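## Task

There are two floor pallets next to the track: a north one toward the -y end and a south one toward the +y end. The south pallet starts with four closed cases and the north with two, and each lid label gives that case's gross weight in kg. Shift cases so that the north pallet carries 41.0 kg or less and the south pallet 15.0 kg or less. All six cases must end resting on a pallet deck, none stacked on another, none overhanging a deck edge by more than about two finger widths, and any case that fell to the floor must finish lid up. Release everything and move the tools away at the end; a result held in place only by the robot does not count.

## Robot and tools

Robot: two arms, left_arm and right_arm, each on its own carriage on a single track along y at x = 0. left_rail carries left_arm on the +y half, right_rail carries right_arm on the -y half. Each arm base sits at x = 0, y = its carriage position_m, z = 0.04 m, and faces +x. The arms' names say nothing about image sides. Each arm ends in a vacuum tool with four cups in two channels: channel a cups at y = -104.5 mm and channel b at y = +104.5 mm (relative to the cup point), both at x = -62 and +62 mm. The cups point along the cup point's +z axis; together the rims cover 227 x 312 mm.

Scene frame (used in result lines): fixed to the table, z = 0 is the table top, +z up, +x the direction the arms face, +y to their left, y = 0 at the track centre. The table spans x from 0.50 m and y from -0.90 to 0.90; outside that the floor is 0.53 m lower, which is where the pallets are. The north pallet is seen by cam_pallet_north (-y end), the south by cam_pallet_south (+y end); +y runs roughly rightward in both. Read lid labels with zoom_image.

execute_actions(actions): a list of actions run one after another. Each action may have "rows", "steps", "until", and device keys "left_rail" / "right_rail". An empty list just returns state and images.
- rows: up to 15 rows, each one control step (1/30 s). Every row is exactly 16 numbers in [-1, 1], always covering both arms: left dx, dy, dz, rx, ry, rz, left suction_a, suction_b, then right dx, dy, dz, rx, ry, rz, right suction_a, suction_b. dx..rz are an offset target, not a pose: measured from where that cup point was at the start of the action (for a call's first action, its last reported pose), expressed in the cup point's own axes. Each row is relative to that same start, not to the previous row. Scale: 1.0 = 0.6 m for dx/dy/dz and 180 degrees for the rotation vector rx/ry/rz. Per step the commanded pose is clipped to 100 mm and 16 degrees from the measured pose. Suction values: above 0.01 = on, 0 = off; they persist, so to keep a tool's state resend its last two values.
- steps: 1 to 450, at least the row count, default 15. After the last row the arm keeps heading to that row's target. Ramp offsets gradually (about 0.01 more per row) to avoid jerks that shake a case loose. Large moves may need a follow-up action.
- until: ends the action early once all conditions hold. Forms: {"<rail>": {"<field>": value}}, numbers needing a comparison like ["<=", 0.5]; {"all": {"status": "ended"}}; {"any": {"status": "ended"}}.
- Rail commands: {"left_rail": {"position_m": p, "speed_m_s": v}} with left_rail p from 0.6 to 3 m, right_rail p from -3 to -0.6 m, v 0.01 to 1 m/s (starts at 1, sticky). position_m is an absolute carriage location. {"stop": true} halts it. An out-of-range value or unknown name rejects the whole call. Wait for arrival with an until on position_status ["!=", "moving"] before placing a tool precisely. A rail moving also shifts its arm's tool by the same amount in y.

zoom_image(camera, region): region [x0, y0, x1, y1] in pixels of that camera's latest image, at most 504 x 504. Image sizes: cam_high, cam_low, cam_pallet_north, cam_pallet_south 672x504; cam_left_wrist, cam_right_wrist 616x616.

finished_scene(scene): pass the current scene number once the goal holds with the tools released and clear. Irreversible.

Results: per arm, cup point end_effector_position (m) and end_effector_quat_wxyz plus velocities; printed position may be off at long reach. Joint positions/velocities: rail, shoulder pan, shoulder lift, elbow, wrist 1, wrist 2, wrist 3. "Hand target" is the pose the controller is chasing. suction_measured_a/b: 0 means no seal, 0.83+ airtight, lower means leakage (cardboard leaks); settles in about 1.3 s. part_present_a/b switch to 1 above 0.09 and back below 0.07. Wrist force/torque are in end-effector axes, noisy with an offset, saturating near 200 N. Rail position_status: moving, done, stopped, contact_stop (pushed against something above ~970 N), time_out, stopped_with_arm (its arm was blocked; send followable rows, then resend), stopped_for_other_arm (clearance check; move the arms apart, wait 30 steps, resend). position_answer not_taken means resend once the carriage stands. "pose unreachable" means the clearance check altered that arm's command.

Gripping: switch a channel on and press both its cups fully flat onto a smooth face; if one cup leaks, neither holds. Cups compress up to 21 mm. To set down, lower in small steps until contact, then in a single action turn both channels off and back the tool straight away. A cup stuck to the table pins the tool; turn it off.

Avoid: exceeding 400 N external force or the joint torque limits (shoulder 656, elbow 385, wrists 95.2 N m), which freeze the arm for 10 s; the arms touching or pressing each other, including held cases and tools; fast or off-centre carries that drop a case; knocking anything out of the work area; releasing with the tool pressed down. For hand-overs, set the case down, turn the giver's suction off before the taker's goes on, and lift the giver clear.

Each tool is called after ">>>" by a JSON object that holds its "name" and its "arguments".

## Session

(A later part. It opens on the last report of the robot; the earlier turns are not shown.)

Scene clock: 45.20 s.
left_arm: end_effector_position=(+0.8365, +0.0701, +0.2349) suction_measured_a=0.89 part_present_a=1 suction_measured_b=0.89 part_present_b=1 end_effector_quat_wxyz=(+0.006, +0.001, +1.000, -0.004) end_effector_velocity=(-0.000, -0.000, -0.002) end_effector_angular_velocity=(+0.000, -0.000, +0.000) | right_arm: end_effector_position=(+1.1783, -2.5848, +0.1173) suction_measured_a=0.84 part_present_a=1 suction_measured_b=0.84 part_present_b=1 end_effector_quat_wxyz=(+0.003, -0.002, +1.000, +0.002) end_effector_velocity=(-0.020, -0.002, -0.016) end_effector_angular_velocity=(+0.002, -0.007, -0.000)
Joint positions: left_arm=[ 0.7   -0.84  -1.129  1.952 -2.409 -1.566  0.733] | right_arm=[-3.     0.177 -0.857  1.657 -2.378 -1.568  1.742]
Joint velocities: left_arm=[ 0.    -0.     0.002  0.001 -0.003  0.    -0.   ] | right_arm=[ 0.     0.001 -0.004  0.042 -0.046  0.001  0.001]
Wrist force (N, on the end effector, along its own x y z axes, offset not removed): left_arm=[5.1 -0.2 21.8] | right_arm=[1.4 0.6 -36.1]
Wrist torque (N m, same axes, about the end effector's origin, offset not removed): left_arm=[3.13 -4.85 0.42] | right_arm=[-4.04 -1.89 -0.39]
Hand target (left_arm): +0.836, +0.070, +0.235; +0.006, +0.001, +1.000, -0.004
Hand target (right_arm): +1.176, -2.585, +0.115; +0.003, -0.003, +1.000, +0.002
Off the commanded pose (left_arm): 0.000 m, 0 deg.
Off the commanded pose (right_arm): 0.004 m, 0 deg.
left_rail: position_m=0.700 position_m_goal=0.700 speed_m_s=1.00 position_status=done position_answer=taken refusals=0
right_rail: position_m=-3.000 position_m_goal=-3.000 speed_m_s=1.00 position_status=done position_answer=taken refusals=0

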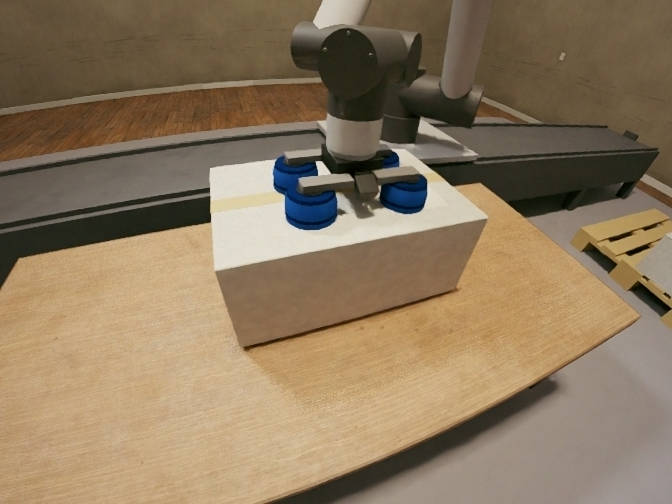

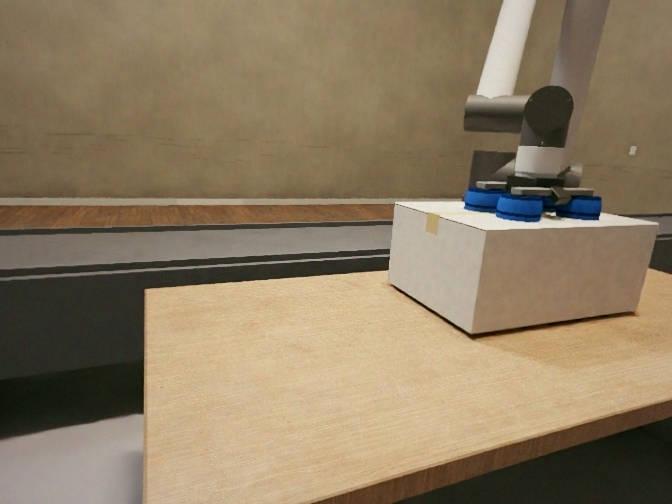

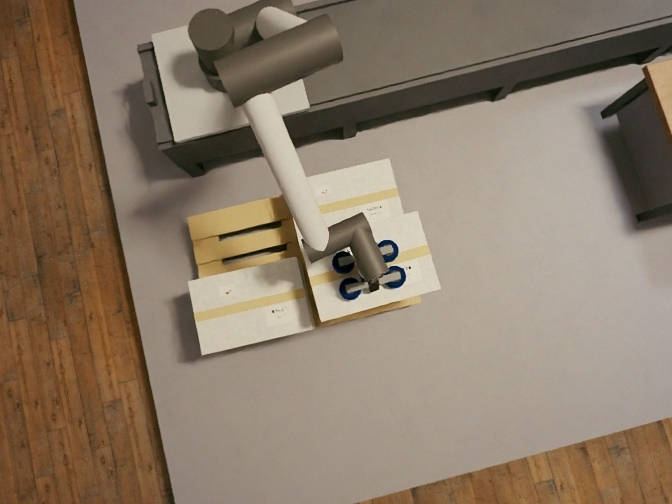

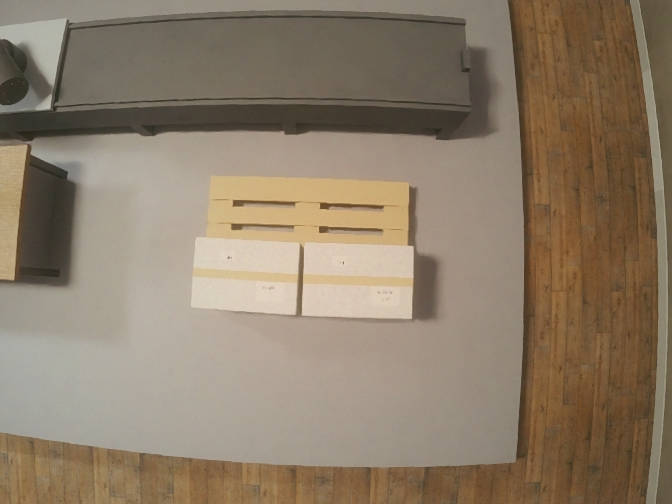

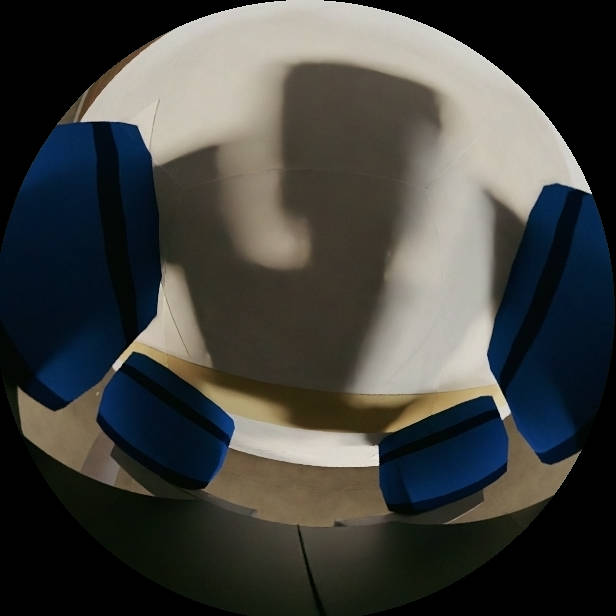

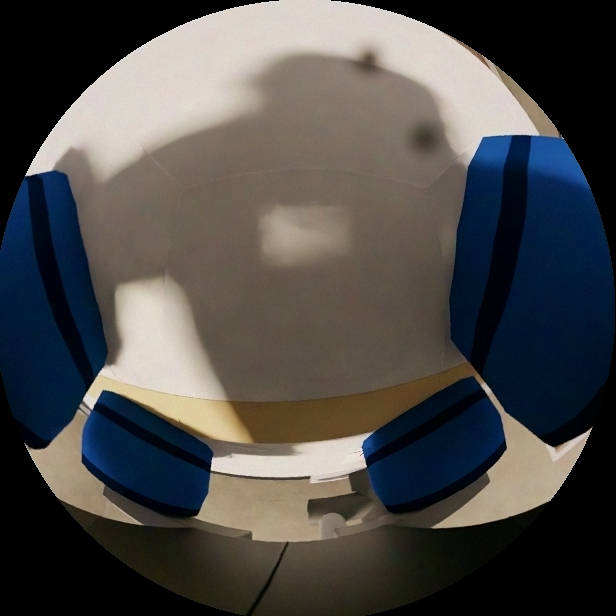

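>>> {"name": "execute_actions", "arguments": {"actions": [{"rows":[[0,0,0.003,0,0,0,1,1,-0.015,-0.005,0,0,0,0,1,1],[0,0,0.006,0,0,0,1,1,-0.03,-0.012,0,0,0,0,1,1]],"steps":10},{"rows":[[0,0,0.002,0,0,0,1,1,0,0,0.01,0,0,0,1,1],[0,0,0.004,0,0,0,1,1,0,0,0.03,0,0,0,1,1],[0,0,0.004,0,0,0,1,1,0,0,0.05,0,0,0,1,1],[0,0,0.004,0,0,0,1,1,0,0,0.07,0,0,0,1,1],[0,0,0.004,0,0,0,1,1,0,0,0.09,0,0,0,1,1],[0,0,0.004,0,0,0,1,1,0,0,0.11,0,0,0,1,1]],"steps":18}]}}

>>> {"name": "zoom_image", "arguments": {"camera": "cam_pallet_north", "region": [260, 150, 480, 360]}}

Scene clock: 56.57 s.
left_arm: end_effector_position=(+0.8365, +0.0699, +0.2294) suction_measured_a=0.89 part_present_a=1 suction_measured_b=0.89 part_present_b=1 end_effector_quat_wxyz=(+0.006, +0.001, +1.000, -0.004) end_effector_velocity=(+0.000, +0.000, +0.000) end_effector_angular_velocity=(+0.000, -0.000, +0.000) | right_arm: end_effector_position=(+1.1951, -2.5905, +0.0907) suction_measured_a=0.84 part_present_a=1 suction_measured_b=0.84 part_present_b=1 end_effector_quat_wxyz=(+0.005, -0.002, +1.000, +0.003) end_effector_velocity=(+0.000, -0.000, -0.000) end_effector_angular_velocity=(-0.000, -0.000, +0.000)
Joint positions: left_arm=[ 0.7   -0.84  -1.124  1.954 -2.416 -1.566  0.733] | right_arm=[-3.     0.169 -0.823  1.64  -2.398 -1.566  1.735]
Joint velocities: left_arm=[ 0.  0. -0. -0.  0.  0. -0.] | right_arm=[ 0. -0.  0. -0. -0. -0. -0.]
Wrist force (N, on the end effector, along its own x y z axes, offset not removed): left_arm=[5.8 -0.5 22.6] | right_arm=[0.0 1.9 -38.0]
Wrist torque (N m, same axes, about the end effector's origin, offset not removed): left_arm=[3.11 -4.93 0.35] | right_arm=[-4.16 -1.82 -0.46]
Hand target (left_arm): +0.836, +0.070, +0.229; +0.006, +0.001, +1.000, -0.004
Hand target (right_arm): +1.195, -2.591, +0.090; +0.004, -0.002, +1.000, +0.003
Off the commanded pose (left_arm): 0.000 m, 0 deg.
Off the commanded pose (right_arm): 0.039 m, 0 deg.
FORCE FAULT: contact force on the right arm reached its limit, and that arm stopped for 10 seconds. The contact can be on any part of that arm, not only on its tool. That arm's remaining commands of this call were not run. That arm holds still and accepts commands again. Move the arm away from the contact; if what it grips holds it there, let go first. Pushing or pulling that hard again can fault the arm again.
left_rail: position_m=0.700 position_m_goal=0.700 speed_m_s=1.00 position_status=done position_answer=taken refusals=0
right_rail: position_m=-3.000 position_m_goal=-3.000 speed_m_s=1.00 position_status=done position_answer=taken refusals=0

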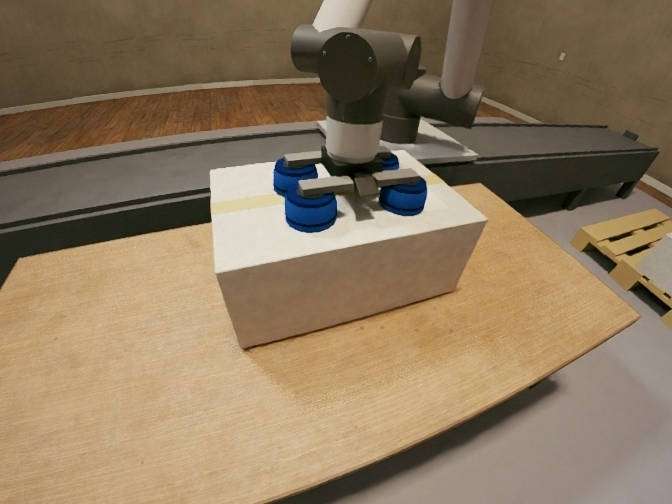

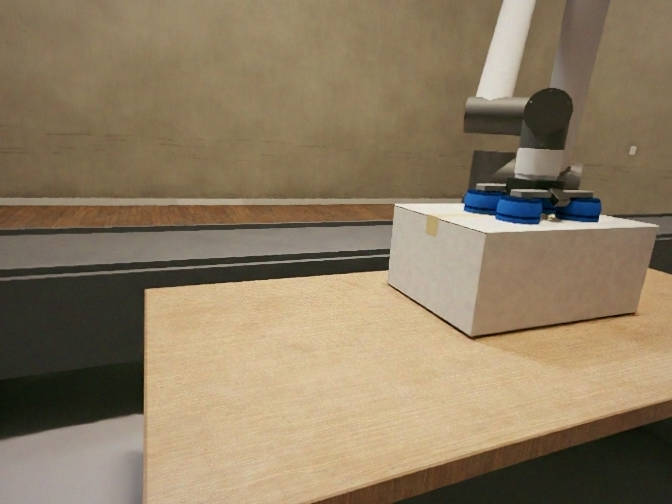

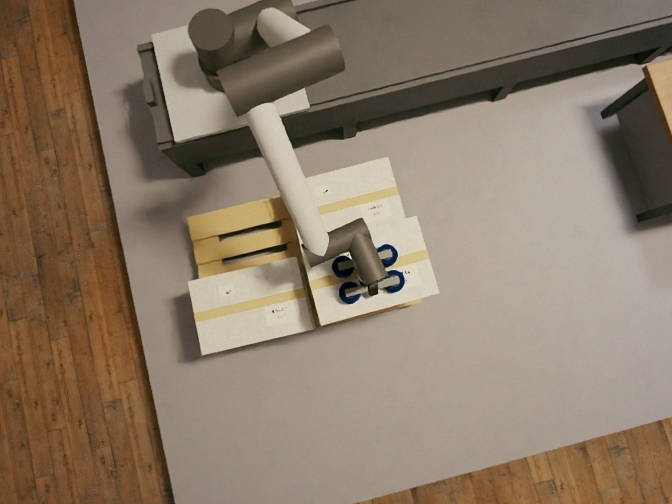

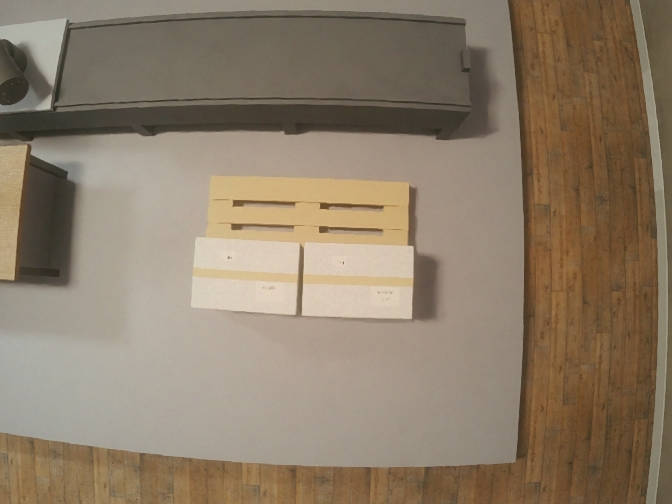

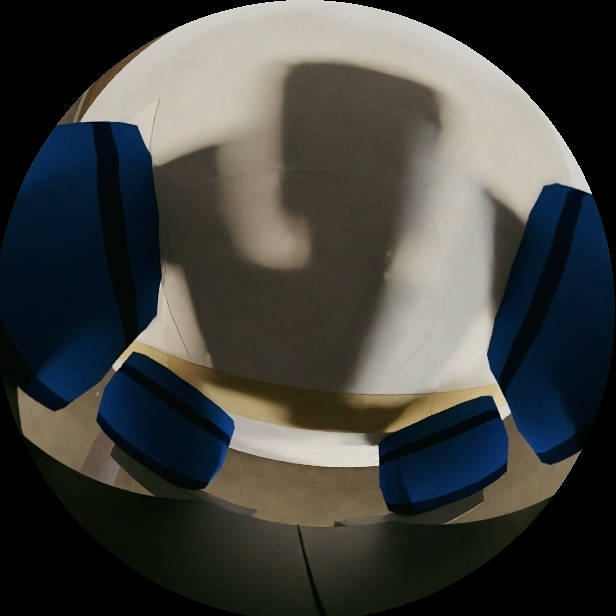

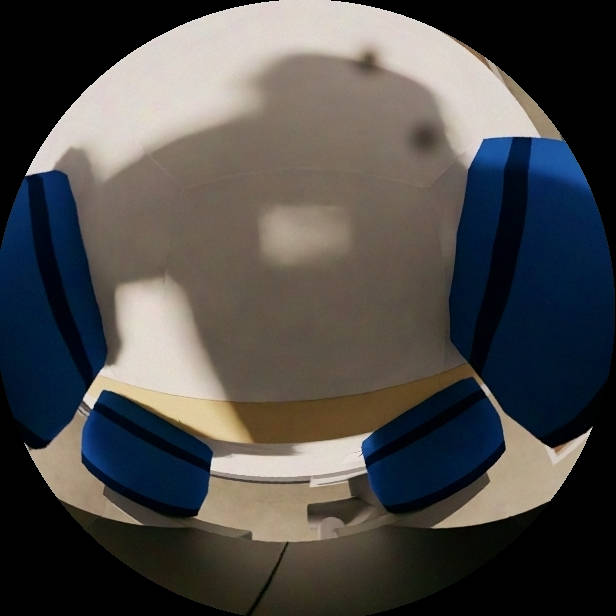

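Region (260, 150, 480, 360) of cam_pallet_north's 672x504 image, scaled by 2.291, with more detail than that image has; it fills the top 481 rows of this view, and the rest is white.

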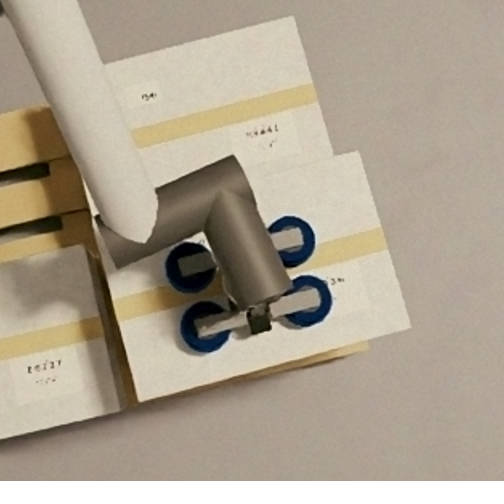

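>>> {"name": "execute_actions", "arguments": {"actions": [{"rows":[[0,0,0.002,0,0,0,1,1,0,0,-0.02,0,0,0,1,1],[0,0,0.004,0,0,0,1,1,0,0,-0.04,0,0,0,1,1]],"steps":10},{"rows":[[0,0,0,0,0,0,1,1,-0.015,0,0,0,0,0,1,1],[0,0,0,0,0,0,1,1,-0.03,0,0,0,0,0,1,1],[0,0,0,0,0,0,1,1,-0.05,0,0,0,0,0,1,1]],"steps":12}]}}

>>> {"name": "zoom_image", "arguments": {"camera": "cam_pallet_north", "region": [260, 150, 480, 360]}}

Scene clock: 57.83 s.
left_arm: end_effector_position=(+0.8365, +0.0699, +0.2272) suction_measured_a=0.89 part_present_a=1 suction_measured_b=0.89 part_present_b=1 end_effector_quat_wxyz=(+0.006, +0.001, +1.000, -0.004) end_effector_velocity=(-0.000, -0.000, -0.000) end_effector_angular_velocity=(-0.000, +0.000, -0.000) | right_arm: end_effector_position=(+1.2216, -2.5905, +0.1116) suction_measured_a=0.84 part_present_a=1 suction_measured_b=0.84 part_present_b=1 end_effector_quat_wxyz=(+0.005, -0.002, +1.000, +0.003) end_effector_velocity=(+0.025, +0.001, -0.001) end_effector_angular_velocity=(-0.000, +0.002, +0.000)
Joint positions: left_arm=[ 0.7   -0.84  -1.122  1.955 -2.419 -1.566  0.733] | right_arm=[-3.     0.166 -0.82   1.592 -2.353 -1.566  1.732]
Joint velocities: left_arm=[ 0.  0.  0. -0.  0. -0.  0.] | right_arm=[ 0.    -0.003  0.022 -0.044  0.024 -0.    -0.003]
Wrist force (N, on the end effector, along its own x y z axes, offset not removed): left_arm=[3.8 -0.6 10.7] | right_arm=[0.3 1.5 -35.5]
Wrist torque (N m, same axes, about the end effector's origin, offset not removed): left_arm=[0.69 -2.82 0.24] | right_arm=[-4.15 -2.21 -0.49]
Hand target (left_arm): +0.837, +0.070, +0.227; +0.006, +0.001, +1.000, -0.004
Hand target (right_arm): +1.225, -2.590, +0.111; +0.005, -0.002, +1.000, +0.003
Off the commanded pose (left_arm): 0.000 m, 0 deg.
Off the commanded pose (right_arm): 0.003 m, 0 deg.
left_rail: position_m=0.700 position_m_goal=0.700 speed_m_s=1.00 position_status=done position_answer=taken refusals=0
right_rail: position_m=-3.000 position_m_goal=-3.000 speed_m_s=1.00 position_status=done position_answer=taken refusals=0

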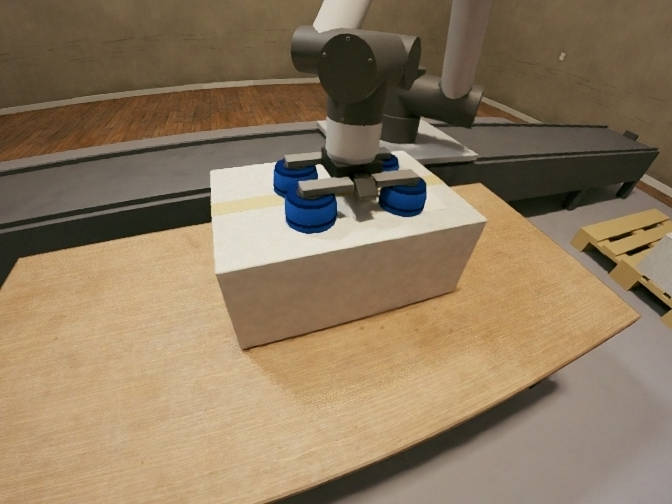

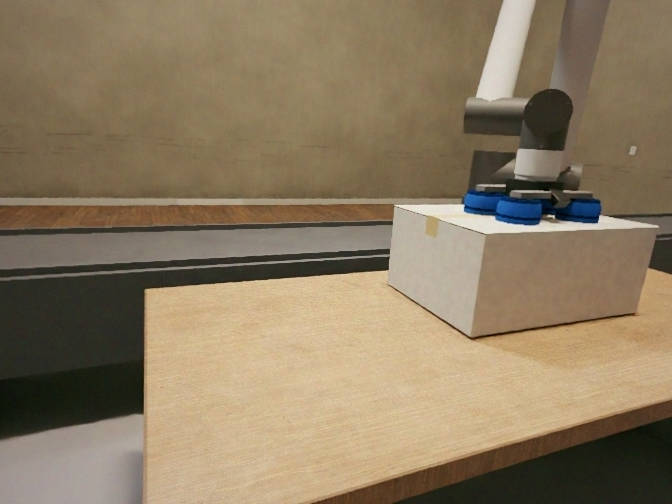

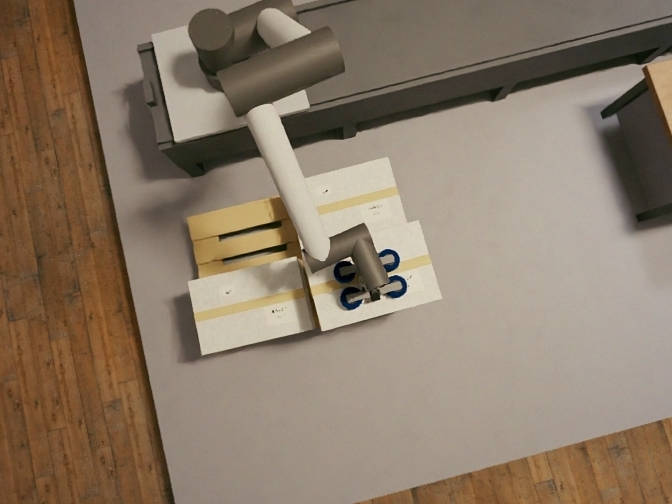

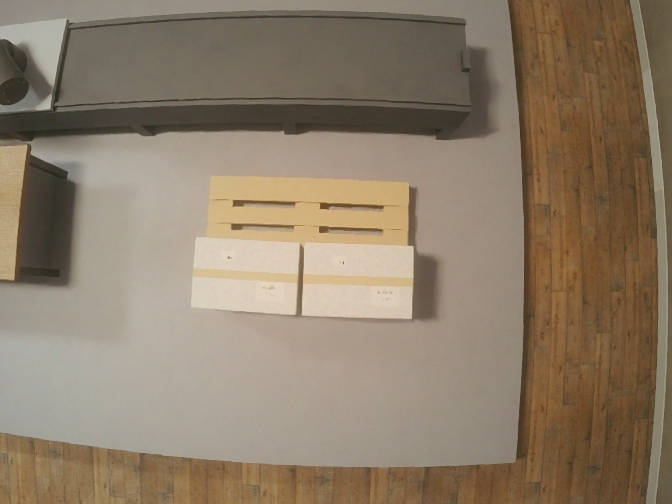

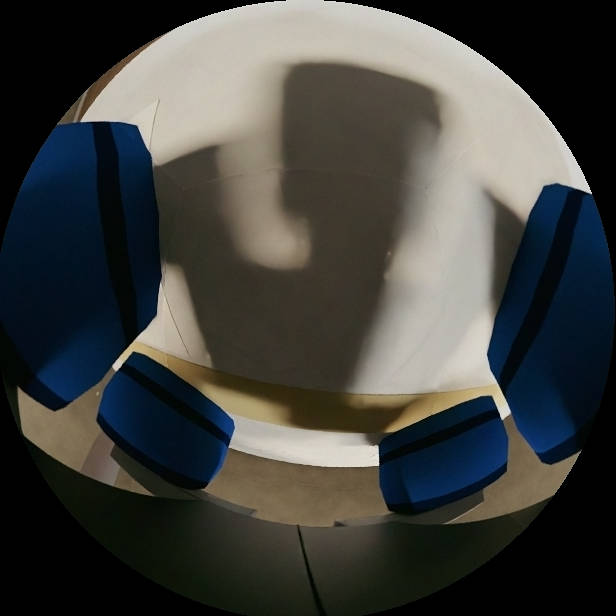

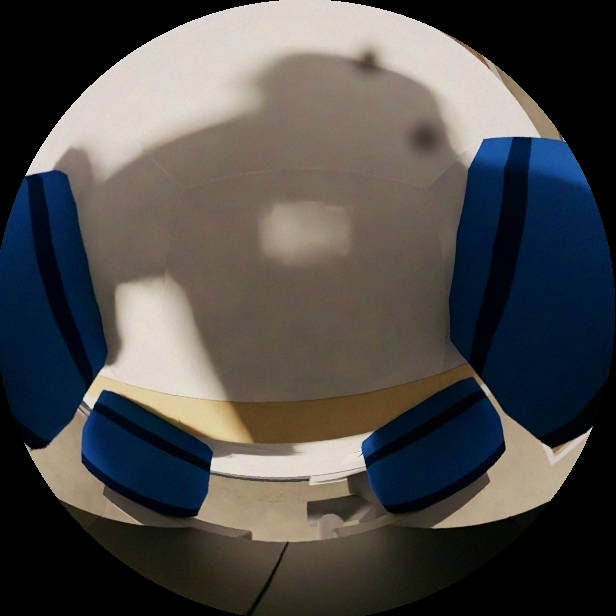

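Region (260, 150, 480, 360) of cam_pallet_north's 672x504 image, scaled by 2.291, with more detail than that image has; it fills the top 481 rows of this view, and the rest is white.

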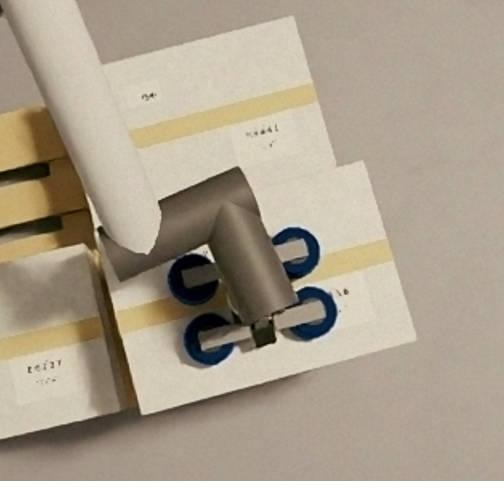

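>>> {"name": "execute_actions", "arguments": {"actions": [{"rows":[[0,0,-0.03,0,0,0,0,0,0,0,0.01,0,0,0,1,1],[0,0,-0.06,0,0,0,0,0,0,0,0.02,0,0,0,1,1],[0,0,-0.1,0,0,0,0,0,0,0,0.03,0,0,0,1,1],[0,0,-0.15,0,0,0,0,0,0,0,0.04,0,0,0,1,1],[0,0,-0.22,0,0,0,0,0,0,0,0.05,0,0,0,1,1]],"steps":18},{"left_rail":{"position_m":1.8},"rows":[[0,0.1,0,0,0,0,0,0,0,0,0.005,0,0,0,1,1],[0,0.3,0,0,0,0,0,0,0,0,0.01,0,0,0,1,1],[0,0.8,0,0,0,0,0,0,0,0,0.015,0,0,0,1,1]],"steps":12}]}}

>>> {"name": "zoom_image", "arguments": {"camera": "cam_pallet_north", "region": [260, 150, 480, 360]}}

Scene clock: 60.00 s.
left_arm: end_effector_position=(+0.8353, +0.3458, +0.3526) suction_measured_a=0.00 part_present_a=0 suction_measured_b=0.00 part_present_b=0 end_effector_quat_wxyz=(+0.007, +0.000, +1.000, -0.003) end_effector_velocity=(-0.004, +1.152, -0.012) end_effector_angular_velocity=(+0.003, +0.000, +0.006) | right_arm: end_effector_position=(+1.2220, -2.5904, +0.0744) suction_measured_a=0.84 part_present_a=1 suction_measured_b=0.84 part_present_b=1 end_effector_quat_wxyz=(+0.005, -0.002, +1.000, +0.003) end_effector_velocity=(+0.000, +0.000, -0.007) end_effector_angular_velocity=(+0.000, -0.000, -0.000)
Joint positions: left_arm=[ 0.827 -0.734 -1.31   2.011 -2.287 -1.567  0.838] | right_arm=[-3.     0.166 -0.789  1.597 -2.39  -1.566  1.732]
Joint velocities: left_arm=[ 0.71   0.347 -0.214  0.321 -0.106 -0.003  0.34 ] | right_arm=[ 0.    -0.     0.006  0.001 -0.006 -0.     0.   ]
Wrist force (N, on the end effector, along its own x y z axes, offset not removed): left_arm=[3.4 -7.3 3.3] | right_arm=[1.2 0.2 -37.6]
Wrist torque (N m, same axes, about the end effector's origin, offset not removed): left_arm=[-1.07 -0.38 0.30] | right_arm=[-4.43 -1.89 -0.49]
Hand target (left_arm): +0.833, +0.471, +0.350; +0.007, +0.000, +1.000, -0.003
Hand target (right_arm): +1.222, -2.590, +0.074; +0.005, -0.002, +1.000, +0.003
Off the commanded pose (left_arm): 0.332 m, 0 deg; position clipped at the last step of the last action.
Off the commanded pose (right_arm): 0.001 m, 0 deg.
left_rail: position_m=0.827 position_m_goal=1.800 speed_m_s=1.00 position_status=moving position_answer=taken refusals=0
right_rail: position_m=-3.000 position_m_goal=-3.000 speed_m_s=1.00 position_status=done position_answer=taken refusals=0

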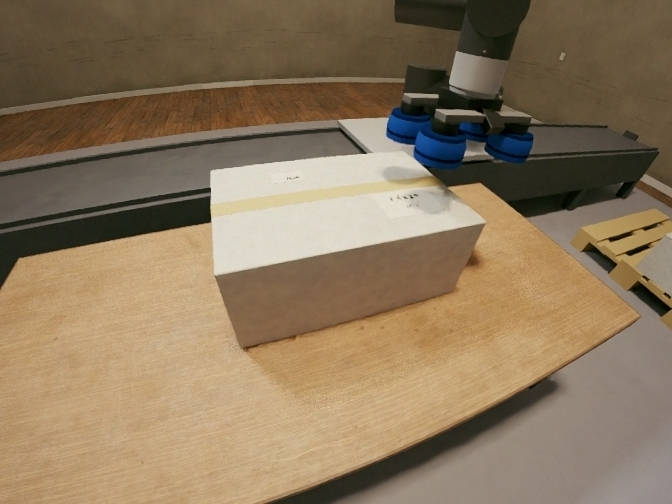

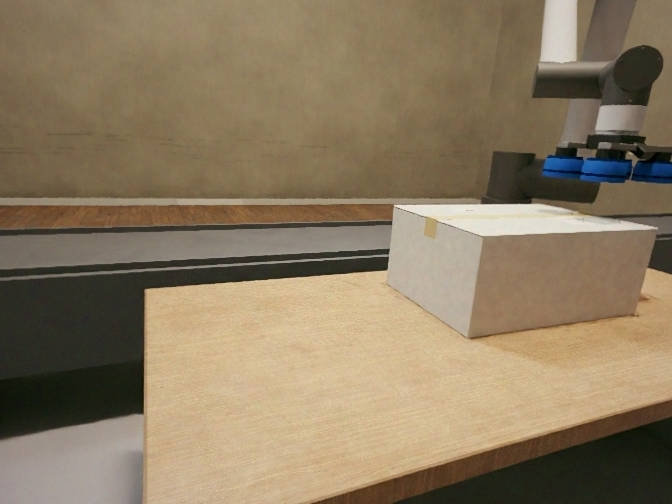

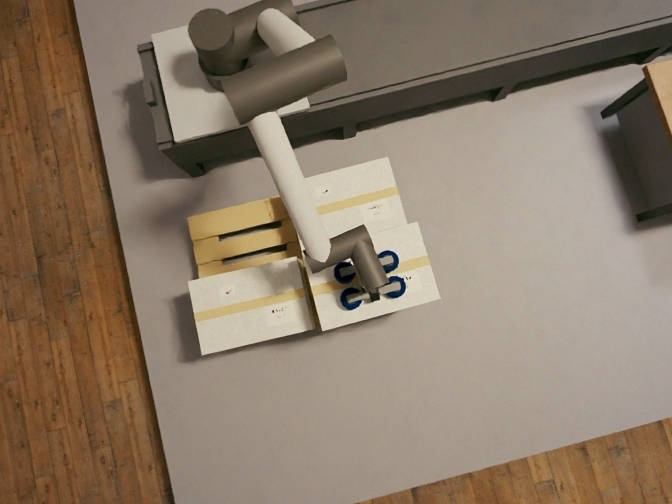

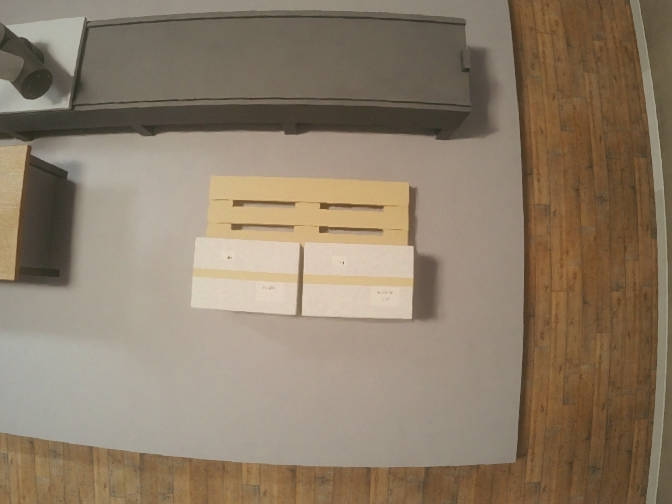

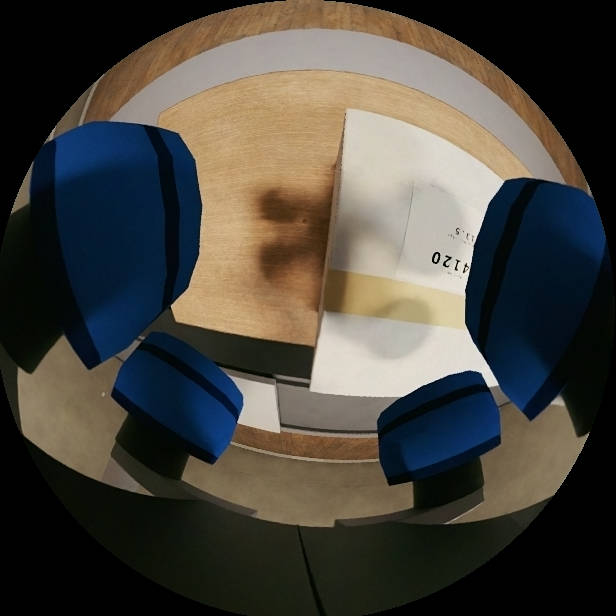

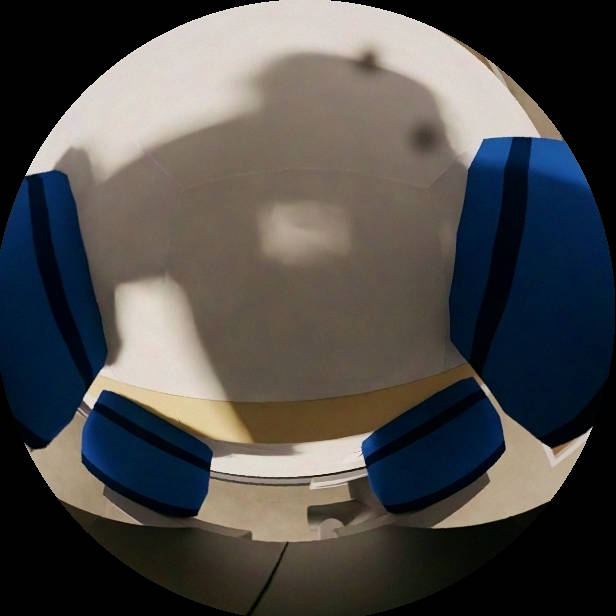

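Region (260, 150, 480, 360) of cam_pallet_north's 672x504 image, scaled by 2.291, with more detail than that image has; it fills the top 481 rows of this view, and the rest is white.

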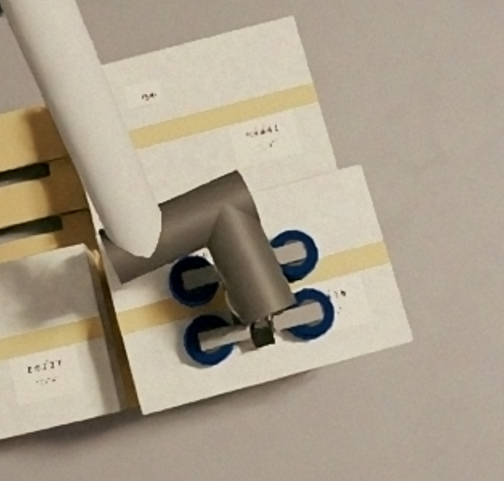

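>>> {"name": "execute_actions", "arguments": {"actions": [{"rows":[[0,0,0,0,0,0,0,0,0,0,0.01,0,0,0,1,1],[0,0,0,0,0,0,0,0,0,0,0.025,0,0,0,1,1],[0,0,0,0,0,0,0,0,0,0,0.04,0,0,0,1,1],[0,0,0,0,0,0,0,0,0,0,0.06,0,0,0,1,1],[0,0,0,0,0,0,0,0,0,0,0.08,0,0,0,1,1],[0,0,0,0,0,0,0,0,0,0,0.1,0,0,0,1,1],[0,0,0,0,0,0,0,0,0,0,0.12,0,0,0,1,1],[0,0,0,0,0,0,0,0,0,0,0.14,0,0,0,1,1],[0,0,0,0,0,0,0,0,0,0,0.16,0,0,0,1,1],[0,0,0,0,0,0,0,0,0,0,0.18,0,0,0,1,1],[0,0,0,0,0,0,0,0,0,0,0.2,0,0,0,1,1],[0,0,0,0,0,0,0,0,0,0,0.22,0,0,0,1,1],[0,0,0,0,0,0,0,0,0,0,0.24,0,0,0,1,1],[0,0,0,0,0,0,0,0,0,0,0.26,0,0,0,1,1],[0,0,0,0,0,0,0,0,0,0,0.28,0,0,0,1,1]],"steps":24}]}}

>>> {"name": "zoom_image", "arguments": {"camera": "cam_pallet_north", "region": [260, 150, 480, 360]}}

Scene clock: 63.47 s.
left_arm: end_effector_position=(+0.8353, +1.3195, +0.3526) suction_measured_a=0.00 part_present_a=0 suction_measured_b=0.00 part_present_b=0 end_effector_quat_wxyz=(+0.007, +0.000, +1.000, -0.003) end_effector_velocity=(+0.000, -0.002, +0.000) end_effector_angular_velocity=(+0.000, -0.000, +0.000) | right_arm: end_effector_position=(+1.2225, -2.5896, -0.0864) suction_measured_a=0.84 part_present_a=1 suction_measured_b=0.84 part_present_b=1 end_effector_quat_wxyz=(+0.005, -0.002, +1.000, +0.003) end_effector_velocity=(+0.010, +0.003, -0.053) end_effector_angular_velocity=(+0.001, -0.004, +0.000)
Joint positions: left_arm=[ 1.8   -0.734 -1.31   2.012 -2.287 -1.567  0.838] | right_arm=[-3.     0.166 -0.644  1.597 -2.533 -1.566  1.732]
Joint velocities: left_arm=[ 0.    -0.002  0.001 -0.002  0.001  0.    -0.002] | right_arm=[ 0.     0.001  0.057 -0.023 -0.039 -0.     0.001]
Wrist force (N, on the end effector, along its own x y z axes, offset not removed): left_arm=[4.0 -1.4 1.0] | right_arm=[-1.3 0.9 -32.2]
Wrist torque (N m, same axes, about the end effector's origin, offset not removed): left_arm=[-0.48 -0.46 0.36] | right_arm=[-4.42 -1.94 -0.49]
Hand target (left_arm): +0.835, +1.319, +0.353; +0.007, +0.000, +1.000, -0.003
Hand target (right_arm): +1.224, -2.589, -0.093; +0.005, -0.002, +1.000, +0.003
Off the commanded pose (left_arm): 0.000 m, 0 deg.
Off the commanded pose (right_arm): 0.007 m, 0 deg.
left_rail: position_m=1.800 position_m_goal=1.800 speed_m_s=1.00 position_status=done position_answer=taken refusals=0
right_rail: position_m=-3.000 position_m_goal=-3.000 speed_m_s=1.00 position_status=done position_answer=taken refusals=0

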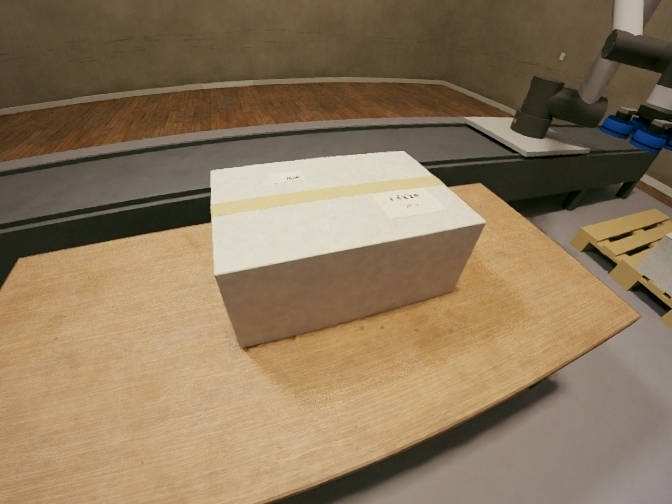

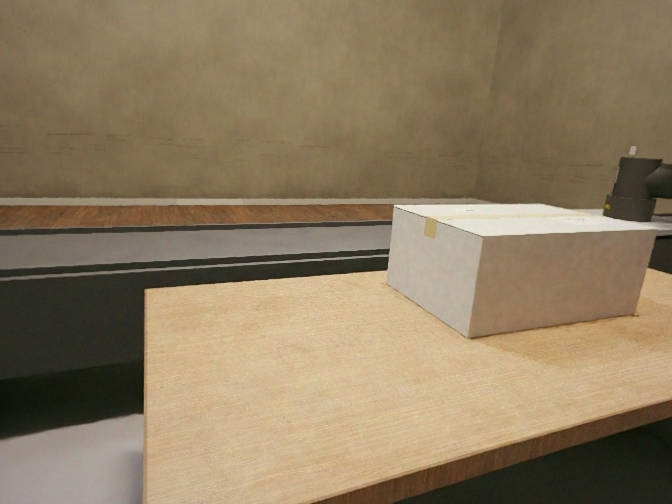

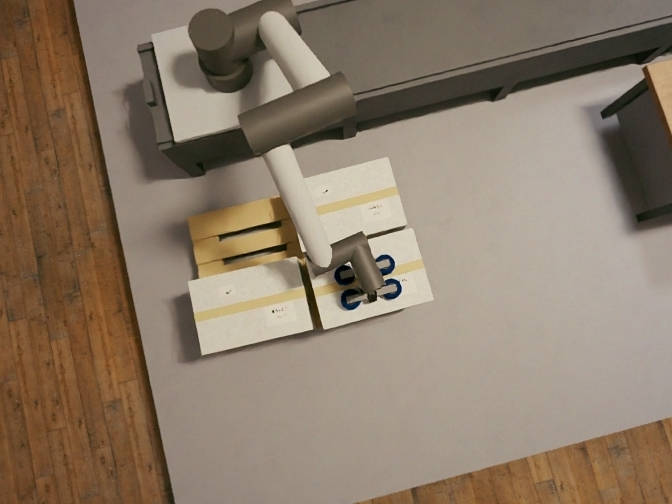

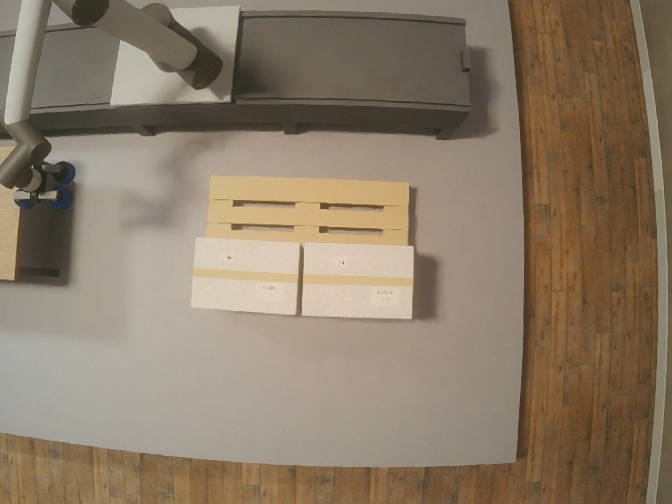

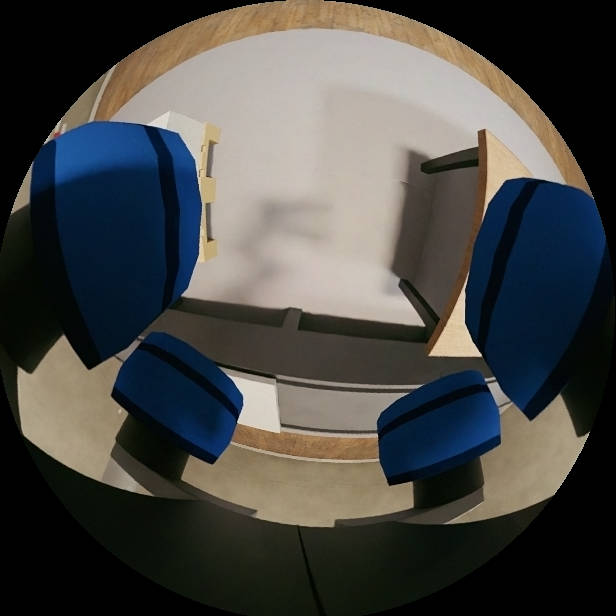

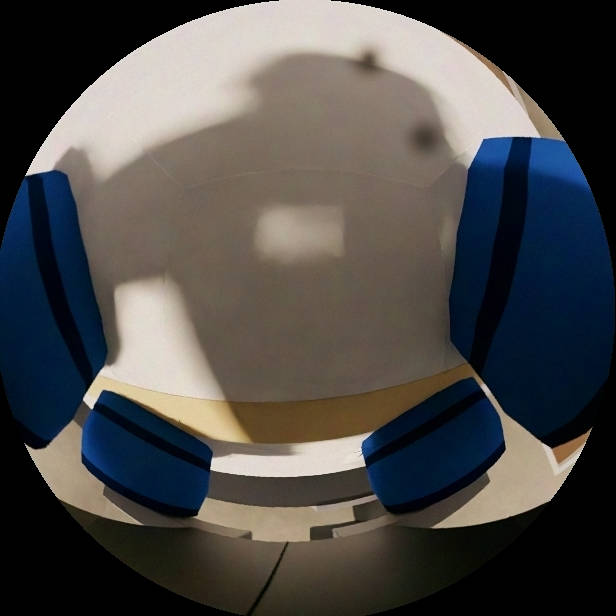

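Region (260, 150, 480, 360) of cam_pallet_north's 672x504 image, scaled by 2.291, with more detail than that image has; it fills the top 481 rows of this view, and the rest is white.

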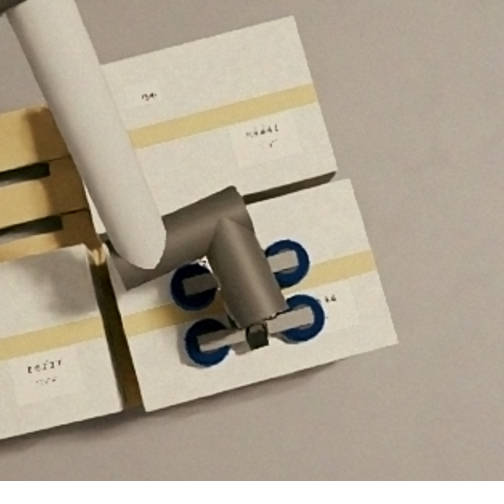

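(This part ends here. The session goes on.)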